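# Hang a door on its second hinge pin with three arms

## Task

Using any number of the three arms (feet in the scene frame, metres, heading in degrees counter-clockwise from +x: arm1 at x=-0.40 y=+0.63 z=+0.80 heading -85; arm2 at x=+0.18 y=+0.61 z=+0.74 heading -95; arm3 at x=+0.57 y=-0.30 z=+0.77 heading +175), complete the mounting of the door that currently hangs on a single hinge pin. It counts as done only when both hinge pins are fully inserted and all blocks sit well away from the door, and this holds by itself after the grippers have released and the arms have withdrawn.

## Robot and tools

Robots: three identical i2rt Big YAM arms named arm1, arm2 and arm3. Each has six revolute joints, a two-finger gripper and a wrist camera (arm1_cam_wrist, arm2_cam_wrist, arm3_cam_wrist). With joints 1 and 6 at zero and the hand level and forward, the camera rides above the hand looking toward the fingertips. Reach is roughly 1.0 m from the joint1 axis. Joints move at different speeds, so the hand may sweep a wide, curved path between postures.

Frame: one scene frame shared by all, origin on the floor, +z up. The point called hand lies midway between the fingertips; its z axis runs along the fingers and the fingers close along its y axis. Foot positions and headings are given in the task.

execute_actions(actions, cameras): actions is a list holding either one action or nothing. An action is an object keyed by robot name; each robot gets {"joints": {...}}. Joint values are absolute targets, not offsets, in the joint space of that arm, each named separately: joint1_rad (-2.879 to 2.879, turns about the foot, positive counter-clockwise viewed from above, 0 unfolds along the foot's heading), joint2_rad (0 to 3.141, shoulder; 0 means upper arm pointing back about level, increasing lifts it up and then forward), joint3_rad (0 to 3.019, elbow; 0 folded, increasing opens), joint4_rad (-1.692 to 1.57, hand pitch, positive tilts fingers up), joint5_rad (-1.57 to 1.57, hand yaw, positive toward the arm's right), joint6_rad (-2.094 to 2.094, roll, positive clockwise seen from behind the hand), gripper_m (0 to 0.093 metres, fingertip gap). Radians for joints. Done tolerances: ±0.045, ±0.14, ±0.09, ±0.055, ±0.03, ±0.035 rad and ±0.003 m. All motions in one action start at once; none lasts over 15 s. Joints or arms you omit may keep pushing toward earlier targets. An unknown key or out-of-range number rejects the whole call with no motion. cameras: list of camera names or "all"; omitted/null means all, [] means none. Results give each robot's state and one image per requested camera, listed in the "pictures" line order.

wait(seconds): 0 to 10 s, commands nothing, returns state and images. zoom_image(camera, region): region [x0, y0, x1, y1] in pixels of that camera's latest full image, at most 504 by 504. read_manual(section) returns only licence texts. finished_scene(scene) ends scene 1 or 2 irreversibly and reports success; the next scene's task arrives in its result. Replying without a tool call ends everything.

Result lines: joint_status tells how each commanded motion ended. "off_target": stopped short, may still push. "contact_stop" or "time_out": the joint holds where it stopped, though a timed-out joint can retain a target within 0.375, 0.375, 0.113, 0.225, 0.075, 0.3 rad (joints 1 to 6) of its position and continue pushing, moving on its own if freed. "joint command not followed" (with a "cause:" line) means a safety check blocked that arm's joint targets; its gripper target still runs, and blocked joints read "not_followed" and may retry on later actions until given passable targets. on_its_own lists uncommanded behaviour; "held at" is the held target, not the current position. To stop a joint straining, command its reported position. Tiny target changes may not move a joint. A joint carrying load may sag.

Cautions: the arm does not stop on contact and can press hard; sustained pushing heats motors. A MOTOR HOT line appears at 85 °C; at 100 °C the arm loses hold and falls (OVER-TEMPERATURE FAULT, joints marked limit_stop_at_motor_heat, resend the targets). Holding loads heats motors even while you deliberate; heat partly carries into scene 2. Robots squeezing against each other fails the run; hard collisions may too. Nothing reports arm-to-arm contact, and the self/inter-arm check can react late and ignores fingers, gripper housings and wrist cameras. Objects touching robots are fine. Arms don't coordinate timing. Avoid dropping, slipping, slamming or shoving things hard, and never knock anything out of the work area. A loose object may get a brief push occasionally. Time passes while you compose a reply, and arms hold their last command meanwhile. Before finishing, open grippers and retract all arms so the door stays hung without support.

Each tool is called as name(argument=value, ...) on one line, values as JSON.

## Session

execute_actions(actions=[])

Scene clock: 0.00 s.
Motor temperatures (°C, as the motors report them): arm1=[21 21 23 21 22 23] | arm2=[22 24 28 21 21 20] | arm3=[21 23 27 21 23 22]
arm1.joint_positions: joint1_rad=-0.378 joint2_rad=+0.506 joint3_rad=+1.696 joint4_rad=-1.401 joint5_rad=+0.237 joint6_rad=-0.310 gripper_m=+0.095
arm1.joint_status: not commanded
arm1.hand: x=-0.4581 y=+0.5545 z=+1.4786 quat_wxyz=(-0.215, -0.588, -0.498, +0.601) (m; scene frame)
arm2.joint_positions: joint1_rad=-0.126 joint2_rad=+0.369 joint3_rad=+1.572 joint4_rad=-1.214 joint5_rad=-0.289 joint6_rad=-0.689 gripper_m=+0.094
arm2.joint_status: not commanded
arm2.hand: x=+0.2203 y=+0.5282 z=+1.4192 quat_wxyz=(-0.320, -0.276, -0.659, +0.622) (m; scene frame)
arm3.joint_positions: joint1_rad=-0.374 joint2_rad=+0.630 joint3_rad=+1.563 joint4_rad=-1.578 joint5_rad=+0.106 joint6_rad=+0.291 gripper_m=+0.095
arm3.joint_status: not commanded
arm3.hand: x=+0.4120 y=-0.1982 z=+1.3368 quat_wxyz=(-0.083, +0.825, -0.351, -0.435) (m; scene frame)
pictures: arm1_cam_wrist, arm2_cam_wrist, arm3_cam_wrist
Images, in order (width x height): arm1_cam_wrist 616x616, arm2_cam_wrist 616x616, arm3_cam_wrist 616x616.

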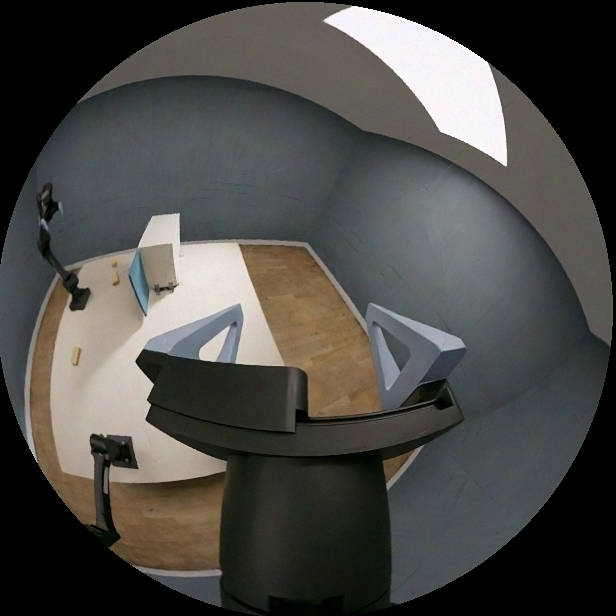

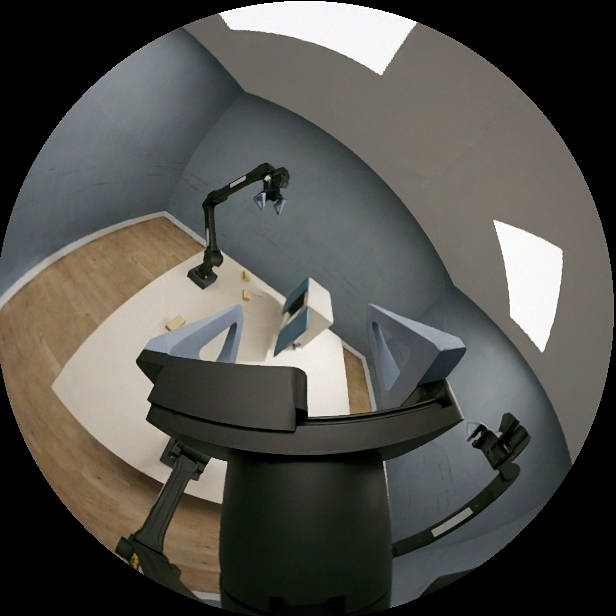

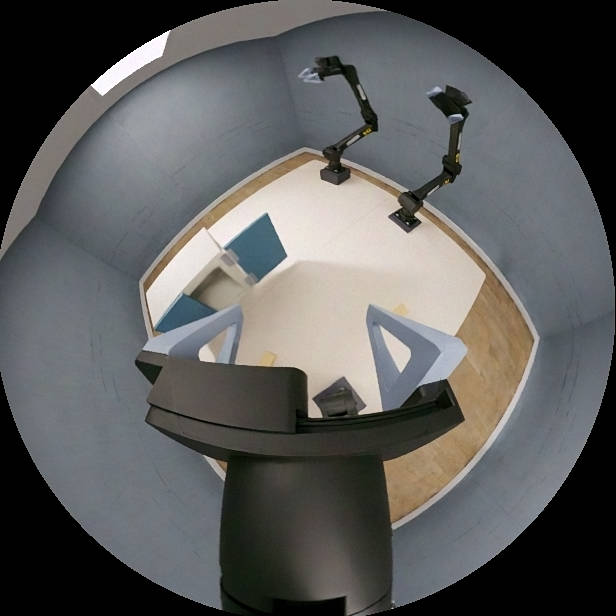

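execute_actions(actions=[{"arm3":{"joints":{"joint1_rad":0,"joint2_rad":0.577,"joint3_rad":0.784,"joint4_rad":-0.55,"joint5_rad":0,"joint6_rad":0}},"arm2":{"joints":{"joint1_rad":0.0,"joint2_rad":1.0,"joint3_rad":1.0,"joint4_rad":-0.3,"joint5_rad":0,"joint6_rad":0}}}], cameras=["arm2_cam_wrist","arm3_cam_wrist"])

zoom_image(camera="arm3_cam_wrist", region=[230, 190, 390, 350])

zoom_image(camera="arm2_cam_wrist", region=[170, 160, 420, 370])

Scene clock: 4.40 s.
Motor temperatures (°C, as the motors report them): arm1=[21 21 24 22 22 23] | arm2=[22 24 29 21 21 20] | arm3=[21 23 27 21 23 22]
arm1.joint_positions: joint1_rad=-0.378 joint2_rad=+0.506 joint3_rad=+1.696 joint4_rad=-1.401 joint5_rad=+0.237 joint6_rad=-0.310 gripper_m=+0.095
arm1.joint_status: not commanded
arm1.hand: x=-0.4581 y=+0.5545 z=+1.4786 quat_wxyz=(-0.215, -0.588, -0.498, +0.601) (m; scene frame)
arm2.joint_positions: joint1_rad=-0.002 joint2_rad=+0.990 joint3_rad=+0.979 joint4_rad=-0.322 joint5_rad=-0.004 joint6_rad=-0.011 gripper_m=+0.094
arm2.joint_status: all done
arm2.hand: x=+0.1425 y=+0.1252 z=+1.1319 quat_wxyz=(-0.385, -0.595, -0.559, +0.430) (m; scene frame)
arm3.joint_positions: joint1_rad=-0.005 joint2_rad=+0.583 joint3_rad=+0.782 joint4_rad=-0.576 joint5_rad=+0.002 joint6_rad=+0.009 gripper_m=+0.095
arm3.joint_status: all done
arm3.hand: x=+0.2214 y=-0.2638 z=+1.1476 quat_wxyz=(-0.021, +0.829, -0.043, -0.557) (m; scene frame)
pictures: arm2_cam_wrist, arm3_cam_wrist
Images, in order (width x height): arm2_cam_wrist 616x616, arm3_cam_wrist 616x616.

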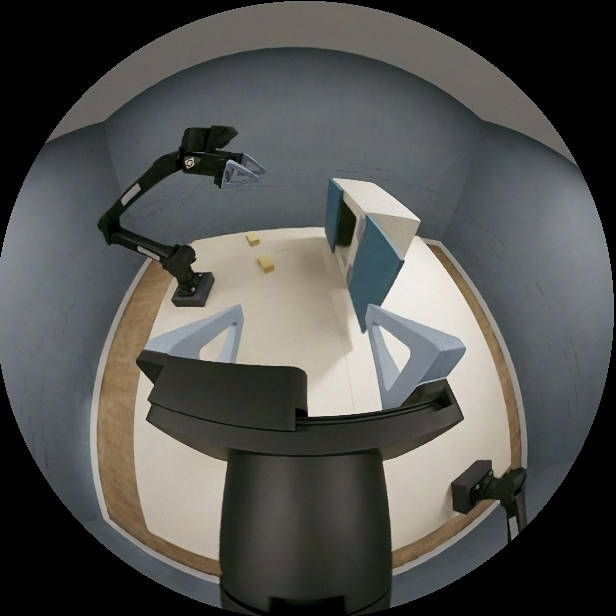

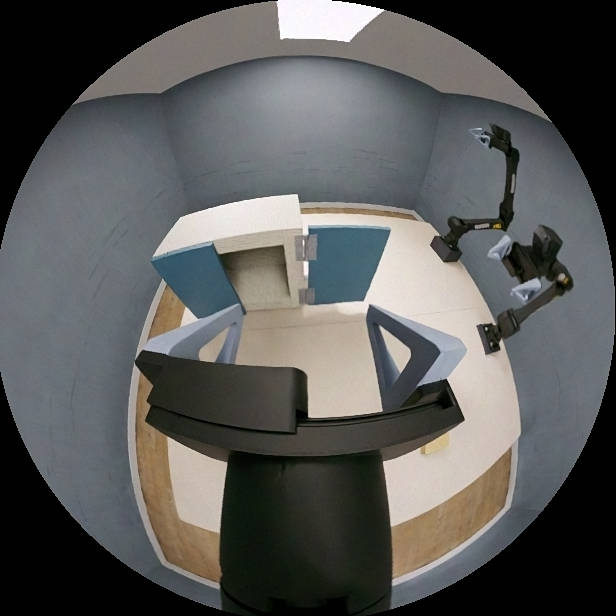

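Region (230, 190, 390, 350) of arm3_cam_wrist's 616x616 image, scaled by 3.150, with more detail than that image has.

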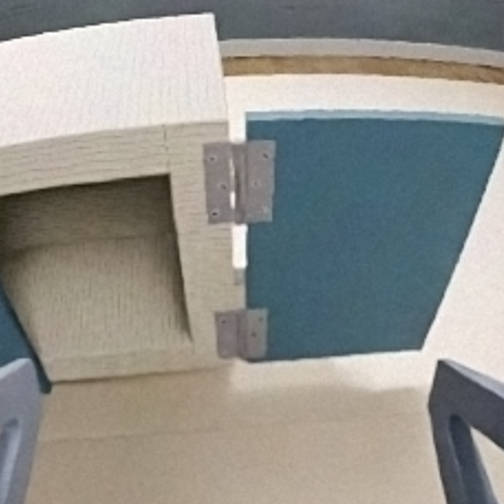

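Region (170, 160, 420, 370) of arm2_cam_wrist's 616x616 image, scaled by 2.016, with more detail than that image has; it fills the top 423 rows of this view, and the rest is white.

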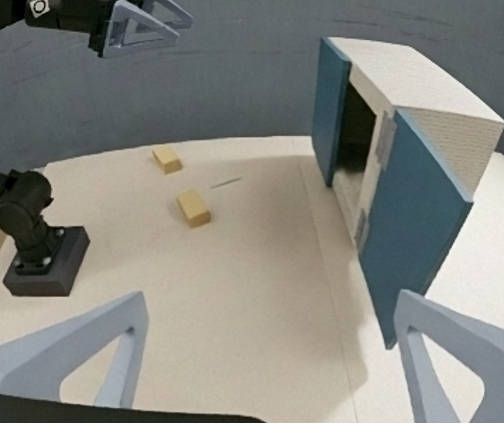

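zoom_image(camera="arm3_cam_wrist", region=[280, 220, 335, 310])

zoom_image(camera="arm2_cam_wrist", region=[240, 220, 310, 280])

Region (280, 220, 335, 310) of arm3_cam_wrist's 616x616 image, scaled by 5.600, with more detail than that image has.

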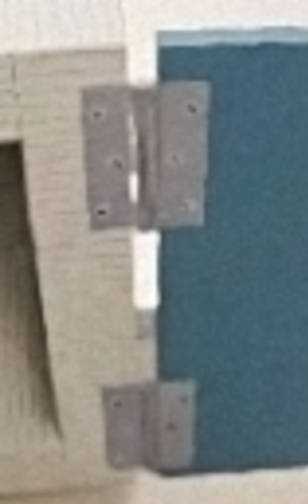

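Region (240, 220, 310, 280) of arm2_cam_wrist's 616x616 image, scaled by 7.200, with more detail than that image has; it fills the top 432 rows of this view, and the rest is white.

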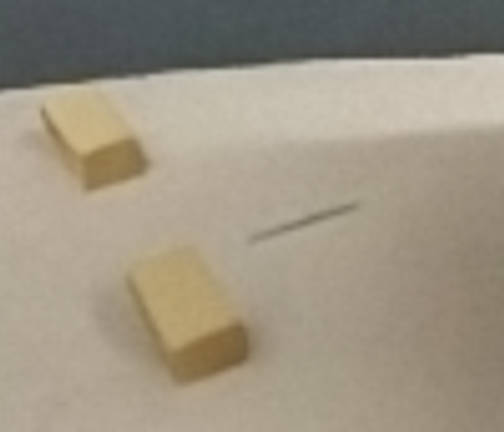

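execute_actions(actions=[{"arm3":{"joints":{"joint1_rad":0.634,"joint2_rad":1.63,"joint3_rad":1.035,"joint4_rad":-0.94,"gripper_m":0.045}},"arm2":{"joints":{"joint1_rad":-0.328,"joint2_rad":1.70,"joint3_rad":0.87,"joint4_rad":0.855,"joint5_rad":-0.42,"gripper_m":0.07}}}], cameras=["arm2_cam_wrist","arm3_cam_wrist"])

zoom_image(camera="arm3_cam_wrist", region=[240, 200, 380, 340])

Scene clock: 36.53 s.
Motor temperatures (°C, as the motors report them): arm1=[21 21 25 22 22 23] | arm2=[22 24 35 21 21 20] | arm3=[21 23 31 21 23 22]
arm1.joint_positions: joint1_rad=-0.378 joint2_rad=+0.506 joint3_rad=+1.696 joint4_rad=-1.401 joint5_rad=+0.237 joint6_rad=-0.310 gripper_m=+0.095
arm1.joint_status: not commanded
arm1.hand: x=-0.4581 y=+0.5545 z=+1.4786 quat_wxyz=(-0.215, -0.588, -0.498, +0.601) (m; scene frame)
arm2.joint_positions: joint1_rad=-0.336 joint2_rad=+1.704 joint3_rad=+0.873 joint4_rad=+0.831 joint5_rad=-0.415 joint6_rad=-0.009 gripper_m=+0.070
arm2.joint_status: all done
arm2.hand: x=-0.0119 y=+0.0087 z=+0.9473 quat_wxyz=(-0.491, -0.498, -0.507, +0.504) (m; scene frame)
arm3.joint_positions: joint1_rad=+0.639 joint2_rad=+1.625 joint3_rad=+1.005 joint4_rad=-0.929 joint5_rad=+0.001 joint6_rad=+0.007 gripper_m=+0.045
arm3.joint_status: all done
arm3.hand: x=+0.2067 y=-0.5222 z=+0.8062 quat_wxyz=(+0.007, +0.963, +0.270, -0.007) (m; scene frame)
pictures: arm2_cam_wrist, arm3_cam_wrist
Images, in order (width x height): arm2_cam_wrist 616x616, arm3_cam_wrist 616x616.

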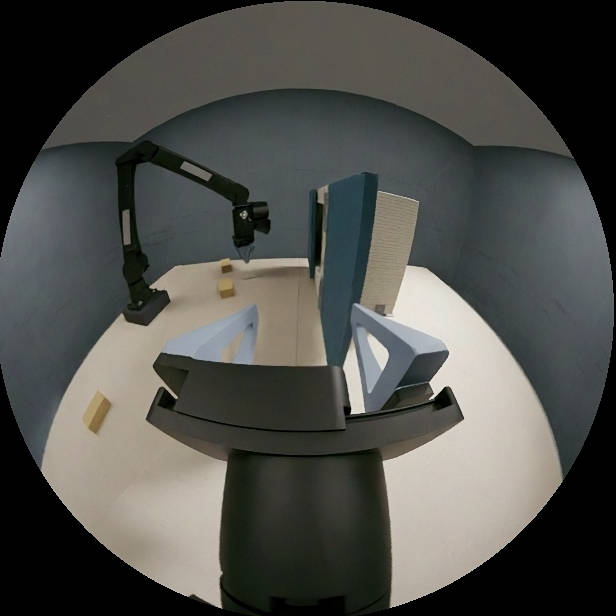

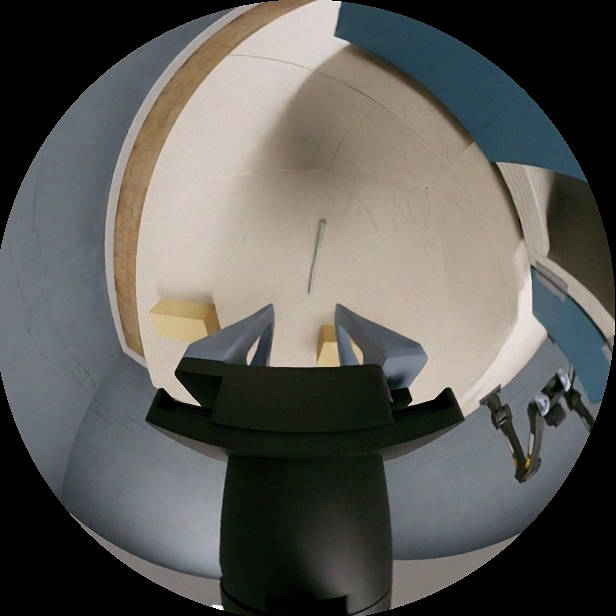

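Region (240, 200, 380, 340) of arm3_cam_wrist's 616x616 image, scaled by 3.600, with more detail than that image has.

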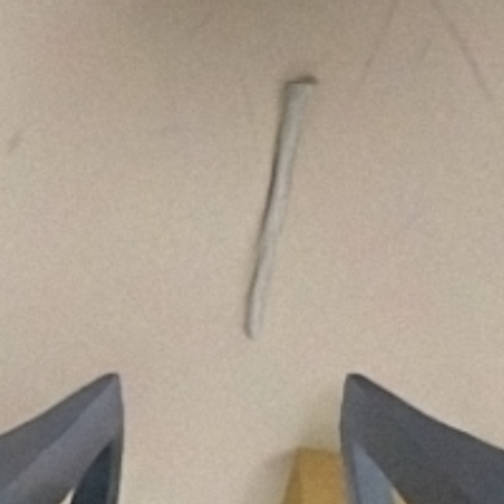

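execute_actions(actions=[{"arm3":{"joints":{"joint1_rad":0.60,"joint2_rad":1.81,"joint3_rad":1.085,"joint4_rad":-0.783,"joint6_rad":0.14,"gripper_m":0.035}},"arm2":{"joints":{"joint1_rad":-0.37,"joint2_rad":1.885,"joint3_rad":1.212,"joint4_rad":0.72,"joint5_rad":-0.46,"gripper_m":0.09}}}], cameras=["arm2_cam_wrist","arm3_cam_wrist"])

zoom_image(camera="arm3_cam_wrist", region=[240, 250, 370, 380])

Scene clock: 49.70 s.
Motor temperatures (°C, as the motors report them): arm1=[21 21 25 22 22 23] | arm2=[22 25 33 21 21 20] | arm3=[21 24 31 21 23 22]
arm1.joint_positions: joint1_rad=-0.378 joint2_rad=+0.506 joint3_rad=+1.696 joint4_rad=-1.401 joint5_rad=+0.237 joint6_rad=-0.310 gripper_m=+0.095
arm1.joint_status: not commanded
arm1.hand: x=-0.4581 y=+0.5545 z=+1.4786 quat_wxyz=(-0.215, -0.588, -0.498, +0.601) (m; scene frame)
arm2.joint_positions: joint1_rad=-0.367 joint2_rad=+1.885 joint3_rad=+1.168 joint4_rad=+0.730 joint5_rad=-0.457 joint6_rad=-0.009 gripper_m=+0.090
arm2.joint_status: all done
arm2.hand: x=-0.0649 y=-0.0701 z=+0.9545 quat_wxyz=(-0.495, -0.491, -0.507, +0.506) (m; scene frame)
arm3.joint_positions: joint1_rad=+0.602 joint2_rad=+1.820 joint3_rad=+1.046 joint4_rad=-0.797 joint5_rad=+0.001 joint6_rad=+0.131 gripper_m=+0.035
arm3.joint_status: all done
arm3.hand: x=+0.1752 y=-0.5228 z=+0.7366 quat_wxyz=(+0.004, +0.981, +0.192, +0.004) (m; scene frame)
pictures: arm2_cam_wrist, arm3_cam_wrist
Images, in order (width x height): arm2_cam_wrist 616x616, arm3_cam_wrist 616x616.

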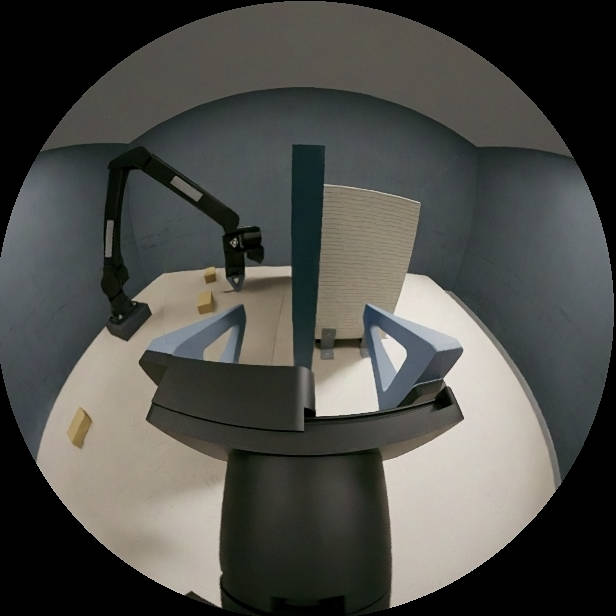

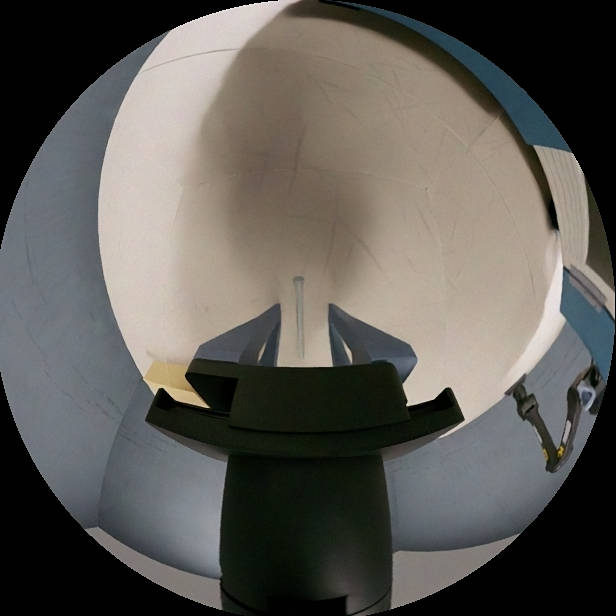

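Region (240, 250, 370, 380) of arm3_cam_wrist's 616x616 image, scaled by 3.877, with more detail than that image has.

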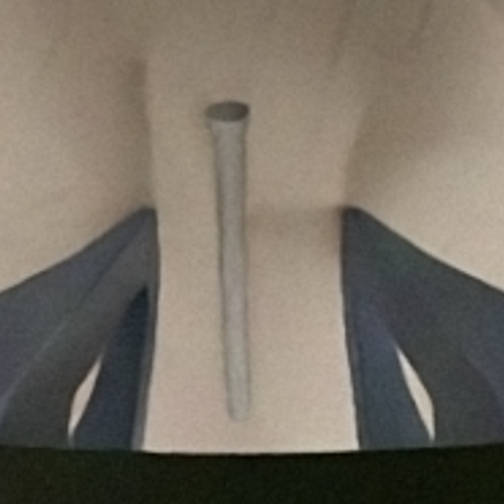

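execute_actions(actions=[{"arm3":{"joints":{"joint2_rad":1.85}},"arm2":{"joints":{"gripper_m":0.0}}}], cameras=[])

execute_actions(actions=[{"arm3":{"joints":{"gripper_m":0.0}},"arm2":{"joints":{"joint2_rad":1.80,"joint4_rad":0.77}}}], cameras=["arm2_cam_wrist","arm3_cam_wrist"])

zoom_image(camera="arm3_cam_wrist", region=[240, 250, 370, 380])

Scene clock: 54.33 s.
Motor temperatures (°C, as the motors report them): arm1=[21 21 25 22 22 23] | arm2=[22 26 34 21 21 20] | arm3=[21 24 31 21 23 22]
arm1.joint_positions: joint1_rad=-0.378 joint2_rad=+0.506 joint3_rad=+1.696 joint4_rad=-1.401 joint5_rad=+0.237 joint6_rad=-0.310 gripper_m=+0.095
arm1.joint_status: not commanded
arm1.hand: x=-0.4581 y=+0.5545 z=+1.4786 quat_wxyz=(-0.215, -0.588, -0.498, +0.601) (m; scene frame)
arm2.joint_positions: joint1_rad=-0.367 joint2_rad=+1.885 joint3_rad=+1.168 joint4_rad=+0.730 joint5_rad=-0.461 joint6_rad=-0.001 gripper_m=+0.011
arm2.joint_status: gripper_m off_target (ended at +0.011, target +0.000)
arm2.hand: x=-0.0638 y=-0.0702 z=+0.9545 quat_wxyz=(-0.498, -0.492, -0.507, +0.503) (m; scene frame)
arm3.joint_positions: joint1_rad=+0.602 joint2_rad=+1.825 joint3_rad=+1.047 joint4_rad=-0.796 joint5_rad=+0.001 joint6_rad=+0.132 gripper_m=+0.035
arm3.joint_status: all done
arm3.hand: x=+0.1755 y=-0.5227 z=+0.7347 quat_wxyz=(+0.004, +0.981, +0.192, +0.006) (m; scene frame)
pictures: none
No camera images: the call's "cameras" was empty. Leave "cameras" out to get every camera's image.

Scene clock: 54.97 s.
Motor temperatures (°C, as the motors report them): arm1=[21 21 25 22 22 23] | arm2=[22 26 34 21 21 20] | arm3=[21 24 31 21 23 22]
arm1.joint_positions: joint1_rad=-0.378 joint2_rad=+0.506 joint3_rad=+1.696 joint4_rad=-1.401 joint5_rad=+0.237 joint6_rad=-0.310 gripper_m=+0.095
arm1.joint_status: not commanded
arm1.hand: x=-0.4581 y=+0.5545 z=+1.4786 quat_wxyz=(-0.215, -0.588, -0.498, +0.601) (m; scene frame)
arm2.joint_positions: joint1_rad=-0.366 joint2_rad=+1.878 joint3_rad=+1.168 joint4_rad=+0.730 joint5_rad=-0.461 joint6_rad=+0.002 gripper_m=+0.011
arm2.joint_status: all done
arm2.hand: x=-0.0630 y=-0.0698 z=+0.9595 quat_wxyz=(-0.500, -0.490, -0.505, +0.505) (m; scene frame)
arm3.joint_positions: joint1_rad=+0.602 joint2_rad=+1.826 joint3_rad=+1.047 joint4_rad=-0.796 joint5_rad=+0.001 joint6_rad=+0.132 gripper_m=+0.003
arm3.joint_status: all done
arm3.hand: x=+0.1756 y=-0.5227 z=+0.7344 quat_wxyz=(+0.003, +0.981, +0.191, +0.006) (m; scene frame)
pictures: arm2_cam_wrist, arm3_cam_wrist
Images, in order (width x height): arm2_cam_wrist 616x616, arm3_cam_wrist 616x616.

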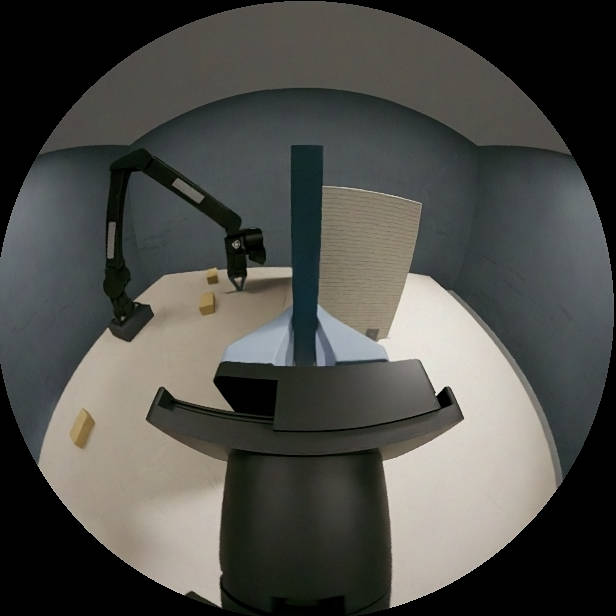

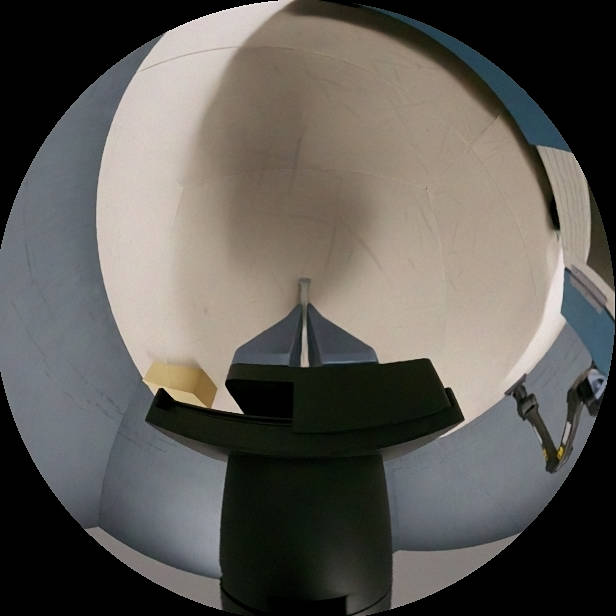

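Region (240, 250, 370, 380) of arm3_cam_wrist's 616x616 image, scaled by 3.877, with more detail than that image has.

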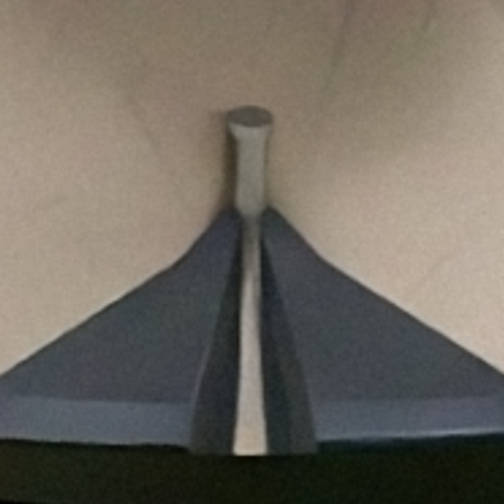

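execute_actions(actions=[{"arm3":{"joints":{"joint2_rad":1.51,"joint4_rad":-0.35,"joint3_rad":1.0}}}], cameras=[])

execute_actions(actions=[{"arm3":{"joints":{"joint1_rad":-0.008,"joint3_rad":0.543,"joint4_rad":1.015,"joint6_rad":-0.008}}}], cameras=["arm3_cam_wrist"])

zoom_image(camera="arm3_cam_wrist", region=[240, 170, 380, 320])

Scene clock: 65.13 s.
Motor temperatures (°C, as the motors report them): arm1=[21 21 25 22 22 23] | arm2=[22 28 35 21 21 20] | arm3=[21 24 31 21 23 22]
arm1.joint_positions: joint1_rad=-0.378 joint2_rad=+0.506 joint3_rad=+1.696 joint4_rad=-1.401 joint5_rad=+0.237 joint6_rad=-0.310 gripper_m=+0.095
arm1.joint_status: not commanded
arm1.hand: x=-0.4581 y=+0.5545 z=+1.4786 quat_wxyz=(-0.215, -0.588, -0.498, +0.601) (m; scene frame)
arm2.joint_positions: joint1_rad=-0.366 joint2_rad=+1.878 joint3_rad=+1.168 joint4_rad=+0.730 joint5_rad=-0.461 joint6_rad=+0.002 gripper_m=+0.011
arm2.joint_status: not commanded
arm2.hand: x=-0.0630 y=-0.0698 z=+0.9595 quat_wxyz=(-0.500, -0.490, -0.505, +0.505) (m; scene frame)
arm3.joint_positions: joint1_rad=+0.602 joint2_rad=+1.497 joint3_rad=+0.985 joint4_rad=-0.368 joint5_rad=+0.001 joint6_rad=+0.132 gripper_m=+0.003
arm3.joint_status: all done
arm3.hand: x=+0.0893 y=-0.5695 z=+0.9045 quat_wxyz=(+0.112, +0.925, +0.178, -0.317) (m; scene frame)
pictures: none
No camera images: the call's "cameras" was empty. Leave "cameras" out to get every camera's image.

Scene clock: 66.87 s.
Motor temperatures (°C, as the motors report them): arm1=[21 21 25 22 22 23] | arm2=[22 28 35 21 21 20] | arm3=[21 24 31 21 23 22]
arm1.joint_positions: joint1_rad=-0.378 joint2_rad=+0.506 joint3_rad=+1.696 joint4_rad=-1.401 joint5_rad=+0.237 joint6_rad=-0.310 gripper_m=+0.095
arm1.joint_status: not commanded
arm1.hand: x=-0.4581 y=+0.5545 z=+1.4786 quat_wxyz=(-0.215, -0.588, -0.498, +0.601) (m; scene frame)
arm2.joint_positions: joint1_rad=-0.366 joint2_rad=+1.878 joint3_rad=+1.168 joint4_rad=+0.730 joint5_rad=-0.461 joint6_rad=+0.002 gripper_m=+0.011
arm2.joint_status: not commanded
arm2.hand: x=-0.0630 y=-0.0698 z=+0.9595 quat_wxyz=(-0.500, -0.490, -0.505, +0.505) (m; scene frame)
arm3.joint_positions: joint1_rad=-0.006 joint2_rad=+1.509 joint3_rad=+0.537 joint4_rad=+0.988 joint5_rad=+0.001 joint6_rad=+0.001 gripper_m=+0.003
arm3.joint_status: all done
arm3.hand: x=+0.0425 y=-0.2481 z=+0.9663 quat_wxyz=(-0.030, +0.704, -0.035, -0.708) (m; scene frame)
pictures: arm3_cam_wrist
Images, in order (width x height): arm3_cam_wrist 616x616.

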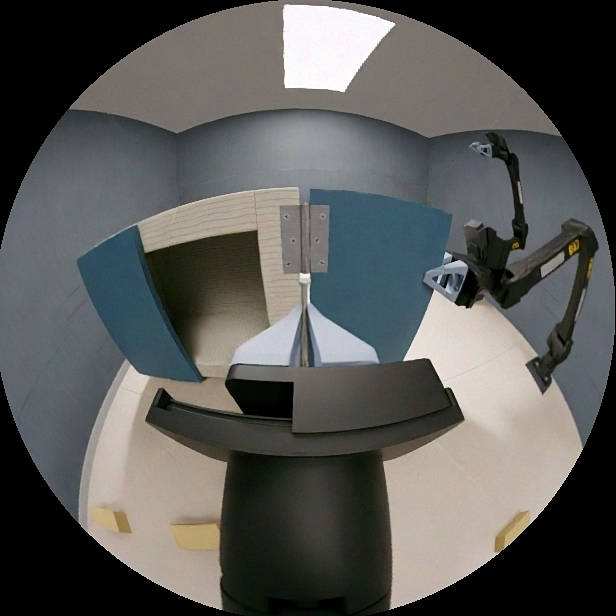

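Region (240, 170, 380, 320) of arm3_cam_wrist's 616x616 image, scaled by 3.360, with more detail than that image has; it fills the left 470 columns of this view, and the rest is white.

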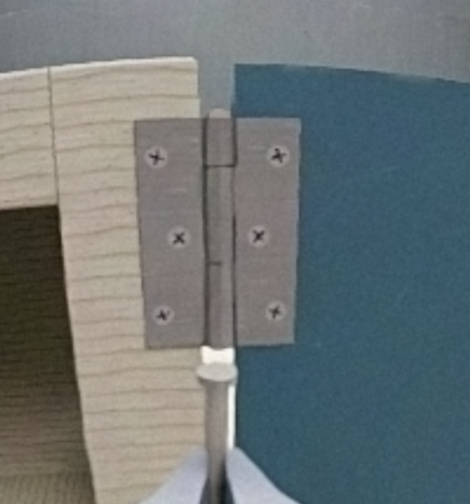

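execute_actions(actions=[{"arm3":{"joints":{"joint2_rad":1.31,"joint3_rad":0.865,"joint4_rad":0.51}}}], cameras=[])

execute_actions(actions=[{"arm3":{"joints":{"joint2_rad":1.43,"joint3_rad":0.963}}}], cameras=["arm3_cam_wrist","arm2_cam_wrist"])

zoom_image(camera="arm3_cam_wrist", region=[280, 320, 330, 370])

Scene clock: 77.93 s.
Motor temperatures (°C, as the motors report them): arm1=[21 21 25 22 22 23] | arm2=[22 29 35 21 21 20] | arm3=[21 24 30 21 23 22]
arm1.joint_positions: joint1_rad=-0.378 joint2_rad=+0.506 joint3_rad=+1.696 joint4_rad=-1.401 joint5_rad=+0.237 joint6_rad=-0.310 gripper_m=+0.095
arm1.joint_status: not commanded
arm1.hand: x=-0.4581 y=+0.5545 z=+1.4786 quat_wxyz=(-0.215, -0.588, -0.498, +0.601) (m; scene frame)
arm2.joint_positions: joint1_rad=-0.366 joint2_rad=+1.878 joint3_rad=+1.168 joint4_rad=+0.730 joint5_rad=-0.461 joint6_rad=+0.002 gripper_m=+0.011
arm2.joint_status: not commanded
arm2.hand: x=-0.0630 y=-0.0698 z=+0.9595 quat_wxyz=(-0.500, -0.490, -0.505, +0.505) (m; scene frame)
arm3.joint_positions: joint1_rad=-0.006 joint2_rad=+1.303 joint3_rad=+0.833 joint4_rad=+0.520 joint5_rad=+0.001 joint6_rad=+0.001 gripper_m=+0.003
arm3.joint_status: all done
arm3.hand: x=-0.0047 y=-0.2428 z=+1.1178 quat_wxyz=(-0.031, +0.692, -0.035, -0.720) (m; scene frame)
pictures: none
No camera images: the call's "cameras" was empty. Leave "cameras" out to get every camera's image.

Scene clock: 78.80 s.
Motor temperatures (°C, as the motors report them): arm1=[21 21 25 22 22 23] | arm2=[22 29 36 21 21 20] | arm3=[21 24 31 21 23 22]
arm1.joint_positions: joint1_rad=-0.378 joint2_rad=+0.506 joint3_rad=+1.696 joint4_rad=-1.401 joint5_rad=+0.237 joint6_rad=-0.310 gripper_m=+0.095
arm1.joint_status: not commanded
arm1.hand: x=-0.4581 y=+0.5545 z=+1.4786 quat_wxyz=(-0.215, -0.588, -0.498, +0.601) (m; scene frame)
arm2.joint_positions: joint1_rad=-0.366 joint2_rad=+1.878 joint3_rad=+1.168 joint4_rad=+0.730 joint5_rad=-0.461 joint6_rad=+0.002 gripper_m=+0.011
arm2.joint_status: not commanded
arm2.hand: x=-0.0630 y=-0.0698 z=+0.9595 quat_wxyz=(-0.500, -0.490, -0.505, +0.505) (m; scene frame)
arm3.joint_positions: joint1_rad=-0.006 joint2_rad=+1.421 joint3_rad=+0.907 joint4_rad=+0.522 joint5_rad=+0.001 joint6_rad=+0.001 gripper_m=+0.003
arm3.joint_status: all done
arm3.hand: x=-0.0419 y=-0.2395 z=+1.0934 quat_wxyz=(-0.030, +0.707, -0.035, -0.705) (m; scene frame)
pictures: arm2_cam_wrist, arm3_cam_wrist
Images, in order (width x height): arm2_cam_wrist 616x616, arm3_cam_wrist 616x616.

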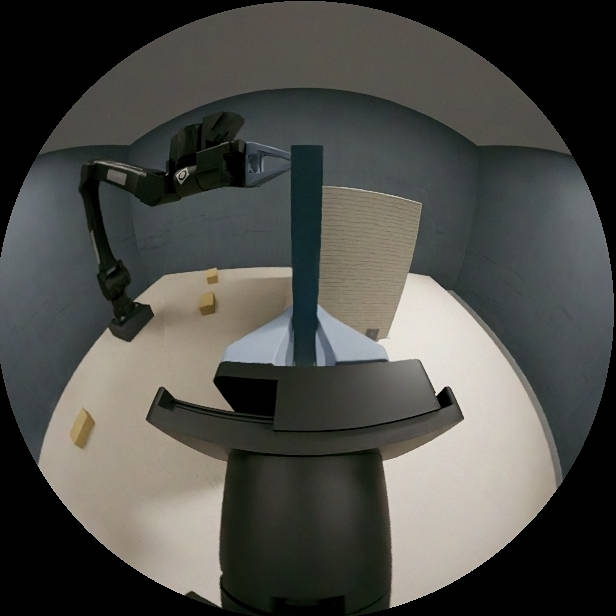

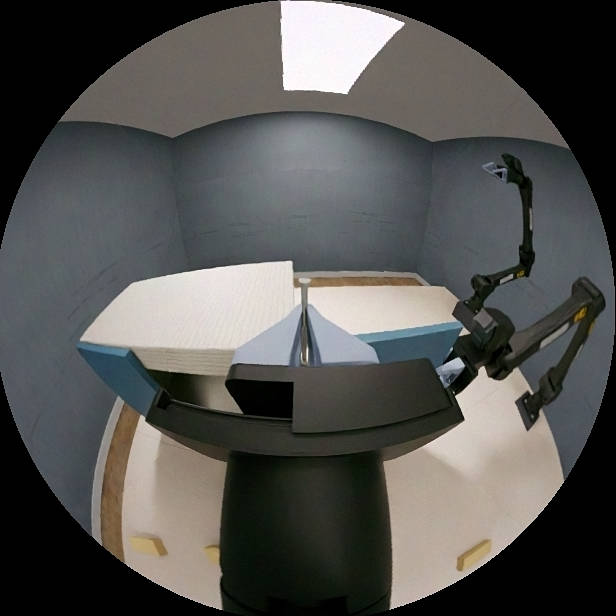

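Region (280, 320, 330, 370) of arm3_cam_wrist's 616x616 image, scaled by 10.080, with more detail than that image has.

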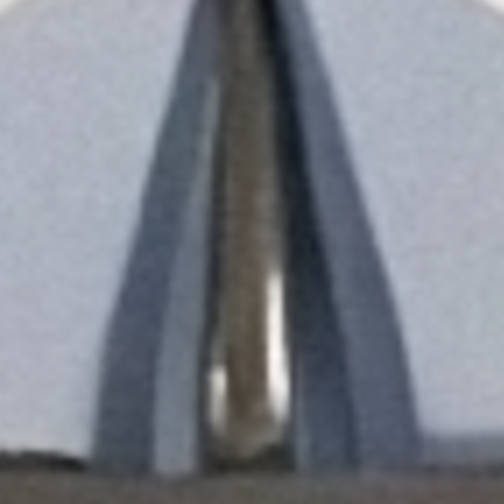

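execute_actions(actions=[{"arm3":{"joints":{"joint2_rad":1.448,"joint3_rad":0.984}}}], cameras=["arm3_cam_wrist"])

zoom_image(camera="arm3_cam_wrist", region=[280, 320, 330, 370])

Scene clock: 91.67 s.
Motor temperatures (°C, as the motors report them): arm1=[21 21 25 22 22 23] | arm2=[22 30 36 21 21 20] | arm3=[21 24 34 21 23 22]
arm1.joint_positions: joint1_rad=-0.378 joint2_rad=+0.506 joint3_rad=+1.696 joint4_rad=-1.401 joint5_rad=+0.237 joint6_rad=-0.310 gripper_m=+0.095
arm1.joint_status: not commanded
arm1.hand: x=-0.4581 y=+0.5545 z=+1.4786 quat_wxyz=(-0.215, -0.588, -0.498, +0.601) (m; scene frame)
arm2.joint_positions: joint1_rad=-0.366 joint2_rad=+1.878 joint3_rad=+1.168 joint4_rad=+0.730 joint5_rad=-0.461 joint6_rad=+0.002 gripper_m=+0.011
arm2.joint_status: not commanded
arm2.hand: x=-0.0630 y=-0.0698 z=+0.9595 quat_wxyz=(-0.500, -0.490, -0.505, +0.505) (m; scene frame)
arm3.joint_positions: joint1_rad=-0.006 joint2_rad=+1.429 joint3_rad=+0.914 joint4_rad=+0.522 joint5_rad=+0.001 joint6_rad=+0.001 gripper_m=+0.003
arm3.joint_status: all done
arm3.hand: x=-0.0447 y=-0.2393 z=+1.0930 quat_wxyz=(-0.030, +0.708, -0.035, -0.705) (m; scene frame)
pictures: arm3_cam_wrist
Images, in order (width x height): arm3_cam_wrist 616x616.

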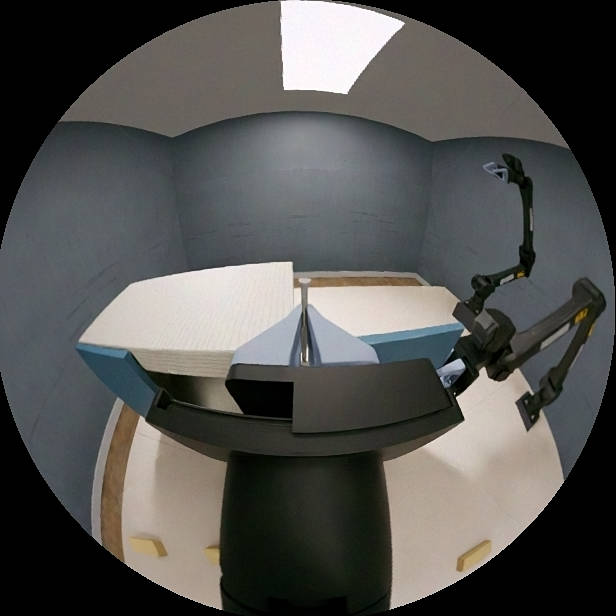

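Region (280, 320, 330, 370) of arm3_cam_wrist's 616x616 image, scaled by 10.080, with more detail than that image has.

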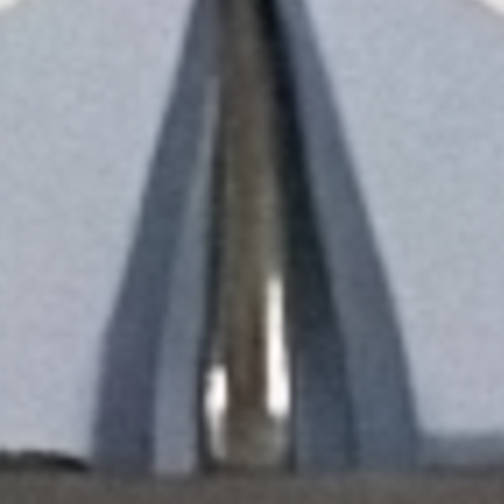

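execute_actions(actions=[{"arm3":{"joints":{"joint2_rad":1.463}}}], cameras=["arm3_cam_wrist"])

zoom_image(camera="arm3_cam_wrist", region=[285, 335, 325, 370])

Scene clock: 101.20 s.
Motor temperatures (°C, as the motors report them): arm1=[21 21 25 22 22 23] | arm2=[22 30 36 21 21 20] | arm3=[21 24 35 21 23 22]
arm1.joint_positions: joint1_rad=-0.378 joint2_rad=+0.506 joint3_rad=+1.696 joint4_rad=-1.401 joint5_rad=+0.237 joint6_rad=-0.310 gripper_m=+0.095
arm1.joint_status: not commanded
arm1.hand: x=-0.4581 y=+0.5545 z=+1.4786 quat_wxyz=(-0.215, -0.588, -0.498, +0.601) (m; scene frame)
arm2.joint_positions: joint1_rad=-0.366 joint2_rad=+1.878 joint3_rad=+1.168 joint4_rad=+0.730 joint5_rad=-0.461 joint6_rad=+0.002 gripper_m=+0.011
arm2.joint_status: not commanded
arm2.hand: x=-0.0630 y=-0.0698 z=+0.9595 quat_wxyz=(-0.500, -0.490, -0.505, +0.505) (m; scene frame)
arm3.joint_positions: joint1_rad=-0.006 joint2_rad=+1.446 joint3_rad=+0.921 joint4_rad=+0.520 joint5_rad=+0.001 joint6_rad=+0.001 gripper_m=+0.003
arm3.joint_status: all done
arm3.hand: x=-0.0492 y=-0.2389 z=+1.0861 quat_wxyz=(-0.030, +0.712, -0.036, -0.701) (m; scene frame)
pictures: arm3_cam_wrist
Images, in order (width x height): arm3_cam_wrist 616x616.

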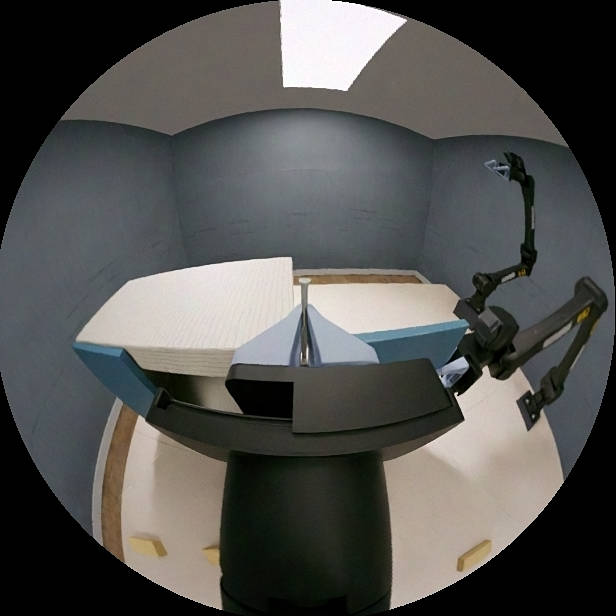

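Region (285, 335, 325, 370) of arm3_cam_wrist's 616x616 image, scaled by 12.600, with more detail than that image has; it fills the top 441 rows of this view, and the rest is white.

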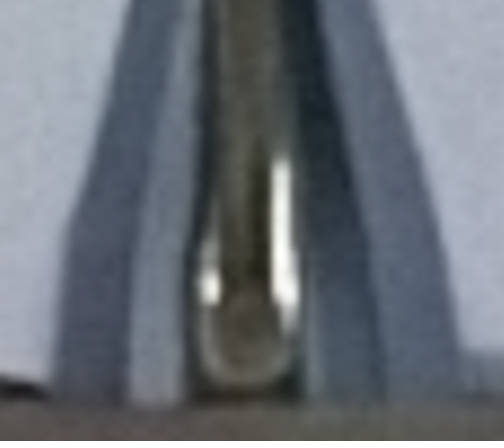

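execute_actions(actions=[{"arm3":{"joints":{"joint2_rad":1.477,"joint3_rad":0.905,"joint4_rad":0.578}}}], cameras=["arm3_cam_wrist"])

zoom_image(camera="arm3_cam_wrist", region=[270, 270, 340, 370])

Scene clock: 106.90 s.
Motor temperatures (°C, as the motors report them): arm1=[21 21 25 22 22 23] | arm2=[22 30 36 21 21 20] | arm3=[21 24 36 21 23 22]
arm1.joint_positions: joint1_rad=-0.378 joint2_rad=+0.506 joint3_rad=+1.696 joint4_rad=-1.401 joint5_rad=+0.237 joint6_rad=-0.310 gripper_m=+0.095
arm1.joint_status: not commanded
arm1.hand: x=-0.4581 y=+0.5545 z=+1.4786 quat_wxyz=(-0.215, -0.588, -0.498, +0.601) (m; scene frame)
arm2.joint_positions: joint1_rad=-0.366 joint2_rad=+1.878 joint3_rad=+1.168 joint4_rad=+0.730 joint5_rad=-0.461 joint6_rad=+0.002 gripper_m=+0.011
arm2.joint_status: not commanded
arm2.hand: x=-0.0630 y=-0.0698 z=+0.9595 quat_wxyz=(-0.500, -0.490, -0.505, +0.505) (m; scene frame)
arm3.joint_positions: joint1_rad=-0.006 joint2_rad=+1.461 joint3_rad=+0.907 joint4_rad=+0.550 joint5_rad=+0.001 joint6_rad=+0.001 gripper_m=+0.003
arm3.joint_status: all done
arm3.hand: x=-0.0492 y=-0.2390 z=+1.0764 quat_wxyz=(-0.030, +0.712, -0.036, -0.701) (m; scene frame)
pictures: arm3_cam_wrist
Images, in order (width x height): arm3_cam_wrist 616x616.

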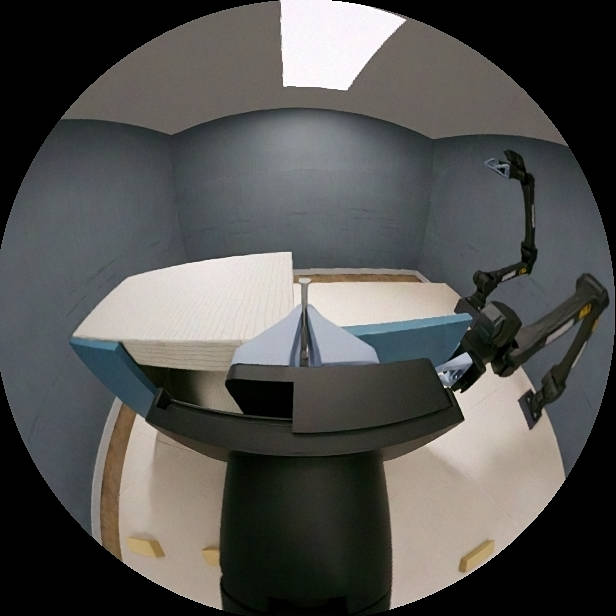

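Region (270, 270, 340, 370) of arm3_cam_wrist's 616x616 image, scaled by 5.040, with more detail than that image has; it fills the left 353 columns of this view, and the rest is white.

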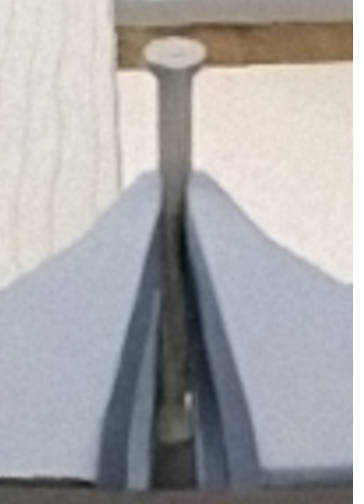

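execute_actions(actions=[{"arm3":{"joints":{"joint2_rad":1.495,"joint3_rad":0.887,"joint4_rad":0.62}}}], cameras=[])

Scene clock: 109.37 s.
Motor temperatures (°C, as the motors report them): arm1=[21 21 25 22 22 23] | arm2=[22 30 36 21 21 20] | arm3=[21 24 35 21 23 22]
arm1.joint_positions: joint1_rad=-0.378 joint2_rad=+0.506 joint3_rad=+1.696 joint4_rad=-1.401 joint5_rad=+0.237 joint6_rad=-0.310 gripper_m=+0.095
arm1.joint_status: not commanded
arm1.hand: x=-0.4581 y=+0.5545 z=+1.4786 quat_wxyz=(-0.215, -0.588, -0.498, +0.601) (m; scene frame)
arm2.joint_positions: joint1_rad=-0.366 joint2_rad=+1.878 joint3_rad=+1.168 joint4_rad=+0.730 joint5_rad=-0.461 joint6_rad=+0.002 gripper_m=+0.011
arm2.joint_status: not commanded
arm2.hand: x=-0.0630 y=-0.0698 z=+0.9595 quat_wxyz=(-0.500, -0.490, -0.505, +0.505) (m; scene frame)
arm3.joint_positions: joint1_rad=-0.006 joint2_rad=+1.480 joint3_rad=+0.891 joint4_rad=+0.593 joint5_rad=+0.001 joint6_rad=+0.001 gripper_m=+0.003
arm3.joint_status: all done
arm3.hand: x=-0.0491 y=-0.2390 z=+1.0672 quat_wxyz=(-0.030, +0.708, -0.035, -0.704) (m; scene frame)
pictures: none
No camera images: the call's "cameras" was empty. Leave "cameras" out to get every camera's image.

One more step down while gripping.

execute_actions(actions=[{"arm3":{"joints":{"joint2_rad":1.515,"joint3_rad":0.866,"joint4_rad":0.655}}}], cameras=[])

execute_actions(actions=[{"arm3":{"joints":{"gripper_m":0.012,"joint2_rad":1.49}}}], cameras=["arm3_cam_wrist"])

zoom_image(camera="arm3_cam_wrist", region=[260, 270, 350, 370])

Scene clock: 113.57 s.
Motor temperatures (°C, as the motors report them): arm1=[21 21 25 22 22 23] | arm2=[22 31 37 21 21 20] | arm3=[21 24 34 21 23 22]
arm1.joint_positions: joint1_rad=-0.378 joint2_rad=+0.506 joint3_rad=+1.696 joint4_rad=-1.401 joint5_rad=+0.237 joint6_rad=-0.310 gripper_m=+0.095
arm1.joint_status: not commanded
arm1.hand: x=-0.4581 y=+0.5545 z=+1.4786 quat_wxyz=(-0.215, -0.588, -0.498, +0.601) (m; scene frame)
arm2.joint_positions: joint1_rad=-0.366 joint2_rad=+1.878 joint3_rad=+1.168 joint4_rad=+0.730 joint5_rad=-0.461 joint6_rad=+0.002 gripper_m=+0.011
arm2.joint_status: not commanded
arm2.hand: x=-0.0630 y=-0.0698 z=+0.9595 quat_wxyz=(-0.500, -0.490, -0.505, +0.505) (m; scene frame)
arm3.joint_positions: joint1_rad=-0.006 joint2_rad=+1.492 joint3_rad=+0.878 joint4_rad=+0.637 joint5_rad=+0.001 joint6_rad=-0.001 gripper_m=+0.003
arm3.joint_status: all done
arm3.hand: x=-0.0484 y=-0.2391 z=+1.0635 quat_wxyz=(-0.031, +0.702, -0.035, -0.711) (m; scene frame)
pictures: none
No camera images: the call's "cameras" was empty. Leave "cameras" out to get every camera's image.

Scene clock: 114.03 s.
Motor temperatures (°C, as the motors report them): arm1=[21 21 25 22 22 23] | arm2=[22 31 37 21 21 20] | arm3=[21 24 34 21 23 22]
arm1.joint_positions: joint1_rad=-0.378 joint2_rad=+0.506 joint3_rad=+1.696 joint4_rad=-1.401 joint5_rad=+0.237 joint6_rad=-0.310 gripper_m=+0.095
arm1.joint_status: not commanded
arm1.hand: x=-0.4581 y=+0.5545 z=+1.4786 quat_wxyz=(-0.215, -0.588, -0.498, +0.601) (m; scene frame)
arm2.joint_positions: joint1_rad=-0.366 joint2_rad=+1.878 joint3_rad=+1.168 joint4_rad=+0.730 joint5_rad=-0.461 joint6_rad=+0.002 gripper_m=+0.011
arm2.joint_status: not commanded
arm2.hand: x=-0.0630 y=-0.0698 z=+0.9595 quat_wxyz=(-0.500, -0.490, -0.505, +0.505) (m; scene frame)
arm3.joint_positions: joint1_rad=-0.011 joint2_rad=+1.492 joint3_rad=+0.877 joint4_rad=+0.638 joint5_rad=+0.006 joint6_rad=-0.001 gripper_m=+0.012
arm3.joint_status: all done
arm3.hand: x=-0.0477 y=-0.2355 z=+1.0630 quat_wxyz=(-0.035, +0.702, -0.038, -0.711) (m; scene frame)
pictures: arm3_cam_wrist
Images, in order (width x height): arm3_cam_wrist 616x616.

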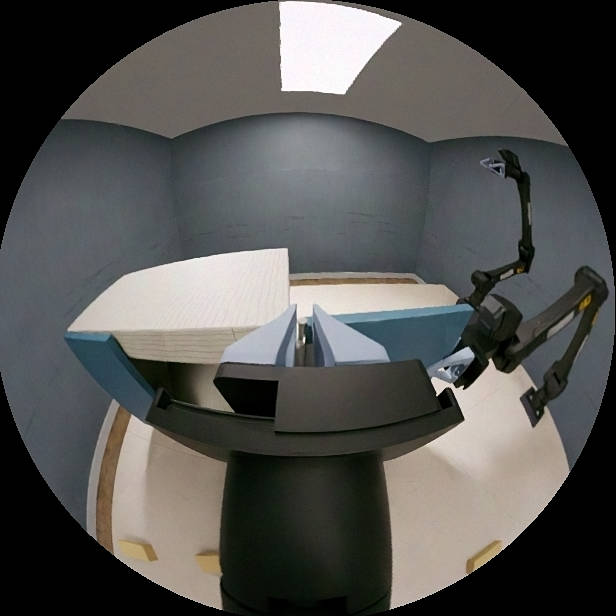

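Region (260, 270, 350, 370) of arm3_cam_wrist's 616x616 image, scaled by 5.040, with more detail than that image has; it fills the left 454 columns of this view, and the rest is white.

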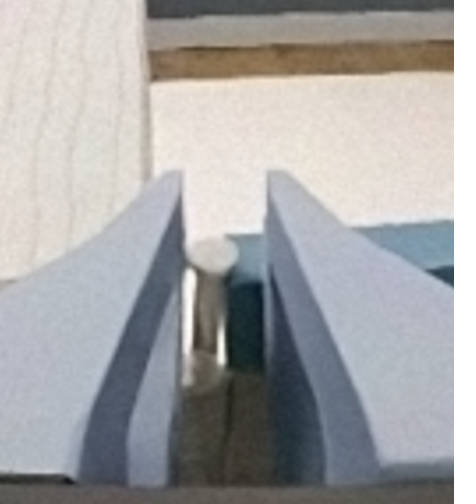

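execute_actions(actions=[{"arm3":{"joints":{"joint2_rad":1.455}}}], cameras=[])

execute_actions(actions=[{"arm3":{"joints":{"gripper_m":0.0,"joint1_rad":0.004,"joint5_rad":-0.006,"joint4_rad":0.60}}}], cameras=["arm3_cam_wrist"])

Scene clock: 118.53 s.
Motor temperatures (°C, as the motors report them): arm1=[21 21 25 22 22 23] | arm2=[22 31 37 21 21 20] | arm3=[21 24 33 21 23 22]
arm1.joint_positions: joint1_rad=-0.378 joint2_rad=+0.506 joint3_rad=+1.696 joint4_rad=-1.401 joint5_rad=+0.237 joint6_rad=-0.310 gripper_m=+0.095
arm1.joint_status: not commanded
arm1.hand: x=-0.4581 y=+0.5545 z=+1.4786 quat_wxyz=(-0.215, -0.588, -0.498, +0.601) (m; scene frame)
arm2.joint_positions: joint1_rad=-0.366 joint2_rad=+1.878 joint3_rad=+1.168 joint4_rad=+0.730 joint5_rad=-0.461 joint6_rad=+0.002 gripper_m=+0.011
arm2.joint_status: not commanded
arm2.hand: x=-0.0630 y=-0.0698 z=+0.9595 quat_wxyz=(-0.500, -0.490, -0.505, +0.505) (m; scene frame)
arm3.joint_positions: joint1_rad=-0.011 joint2_rad=+1.488 joint3_rad=+0.872 joint4_rad=+0.638 joint5_rad=+0.006 joint6_rad=-0.002 gripper_m=+0.012
arm3.joint_status: all done
arm3.hand: x=-0.0460 y=-0.2357 z=+1.0630 quat_wxyz=(-0.035, +0.702, -0.038, -0.711) (m; scene frame)
pictures: none
No camera images: the call's "cameras" was empty. Leave "cameras" out to get every camera's image.

Scene clock: 119.17 s.
Motor temperatures (°C, as the motors report them): arm1=[21 21 25 22 22 23] | arm2=[22 31 37 21 21 20] | arm3=[21 24 33 21 23 22]
arm1.joint_positions: joint1_rad=-0.378 joint2_rad=+0.506 joint3_rad=+1.696 joint4_rad=-1.401 joint5_rad=+0.237 joint6_rad=-0.310 gripper_m=+0.095
arm1.joint_status: not commanded
arm1.hand: x=-0.4581 y=+0.5545 z=+1.4786 quat_wxyz=(-0.215, -0.588, -0.498, +0.601) (m; scene frame)
arm2.joint_positions: joint1_rad=-0.366 joint2_rad=+1.878 joint3_rad=+1.168 joint4_rad=+0.730 joint5_rad=-0.461 joint6_rad=+0.002 gripper_m=+0.011
arm2.joint_status: not commanded
arm2.hand: x=-0.0630 y=-0.0698 z=+0.9595 quat_wxyz=(-0.500, -0.490, -0.505, +0.505) (m; scene frame)
arm3.joint_positions: joint1_rad=-0.008 joint2_rad=+1.481 joint3_rad=+0.872 joint4_rad=+0.618 joint5_rad=-0.002 joint6_rad=-0.002 gripper_m=+0.004
arm3.joint_status: gripper_m off_target (ended at +0.004, target +0.000); the others done
arm3.hand: x=-0.0453 y=-0.2394 z=+1.0620 quat_wxyz=(-0.030, +0.707, -0.034, -0.706) (m; scene frame)
pictures: arm3_cam_wrist
Images, in order (width x height): arm3_cam_wrist 616x616.

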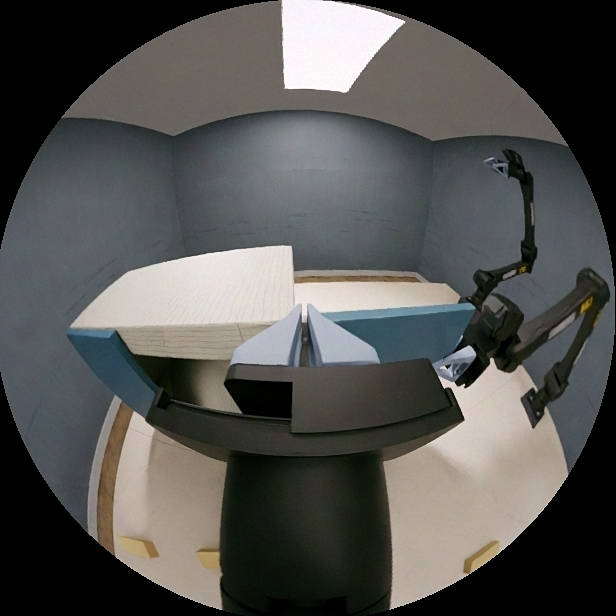

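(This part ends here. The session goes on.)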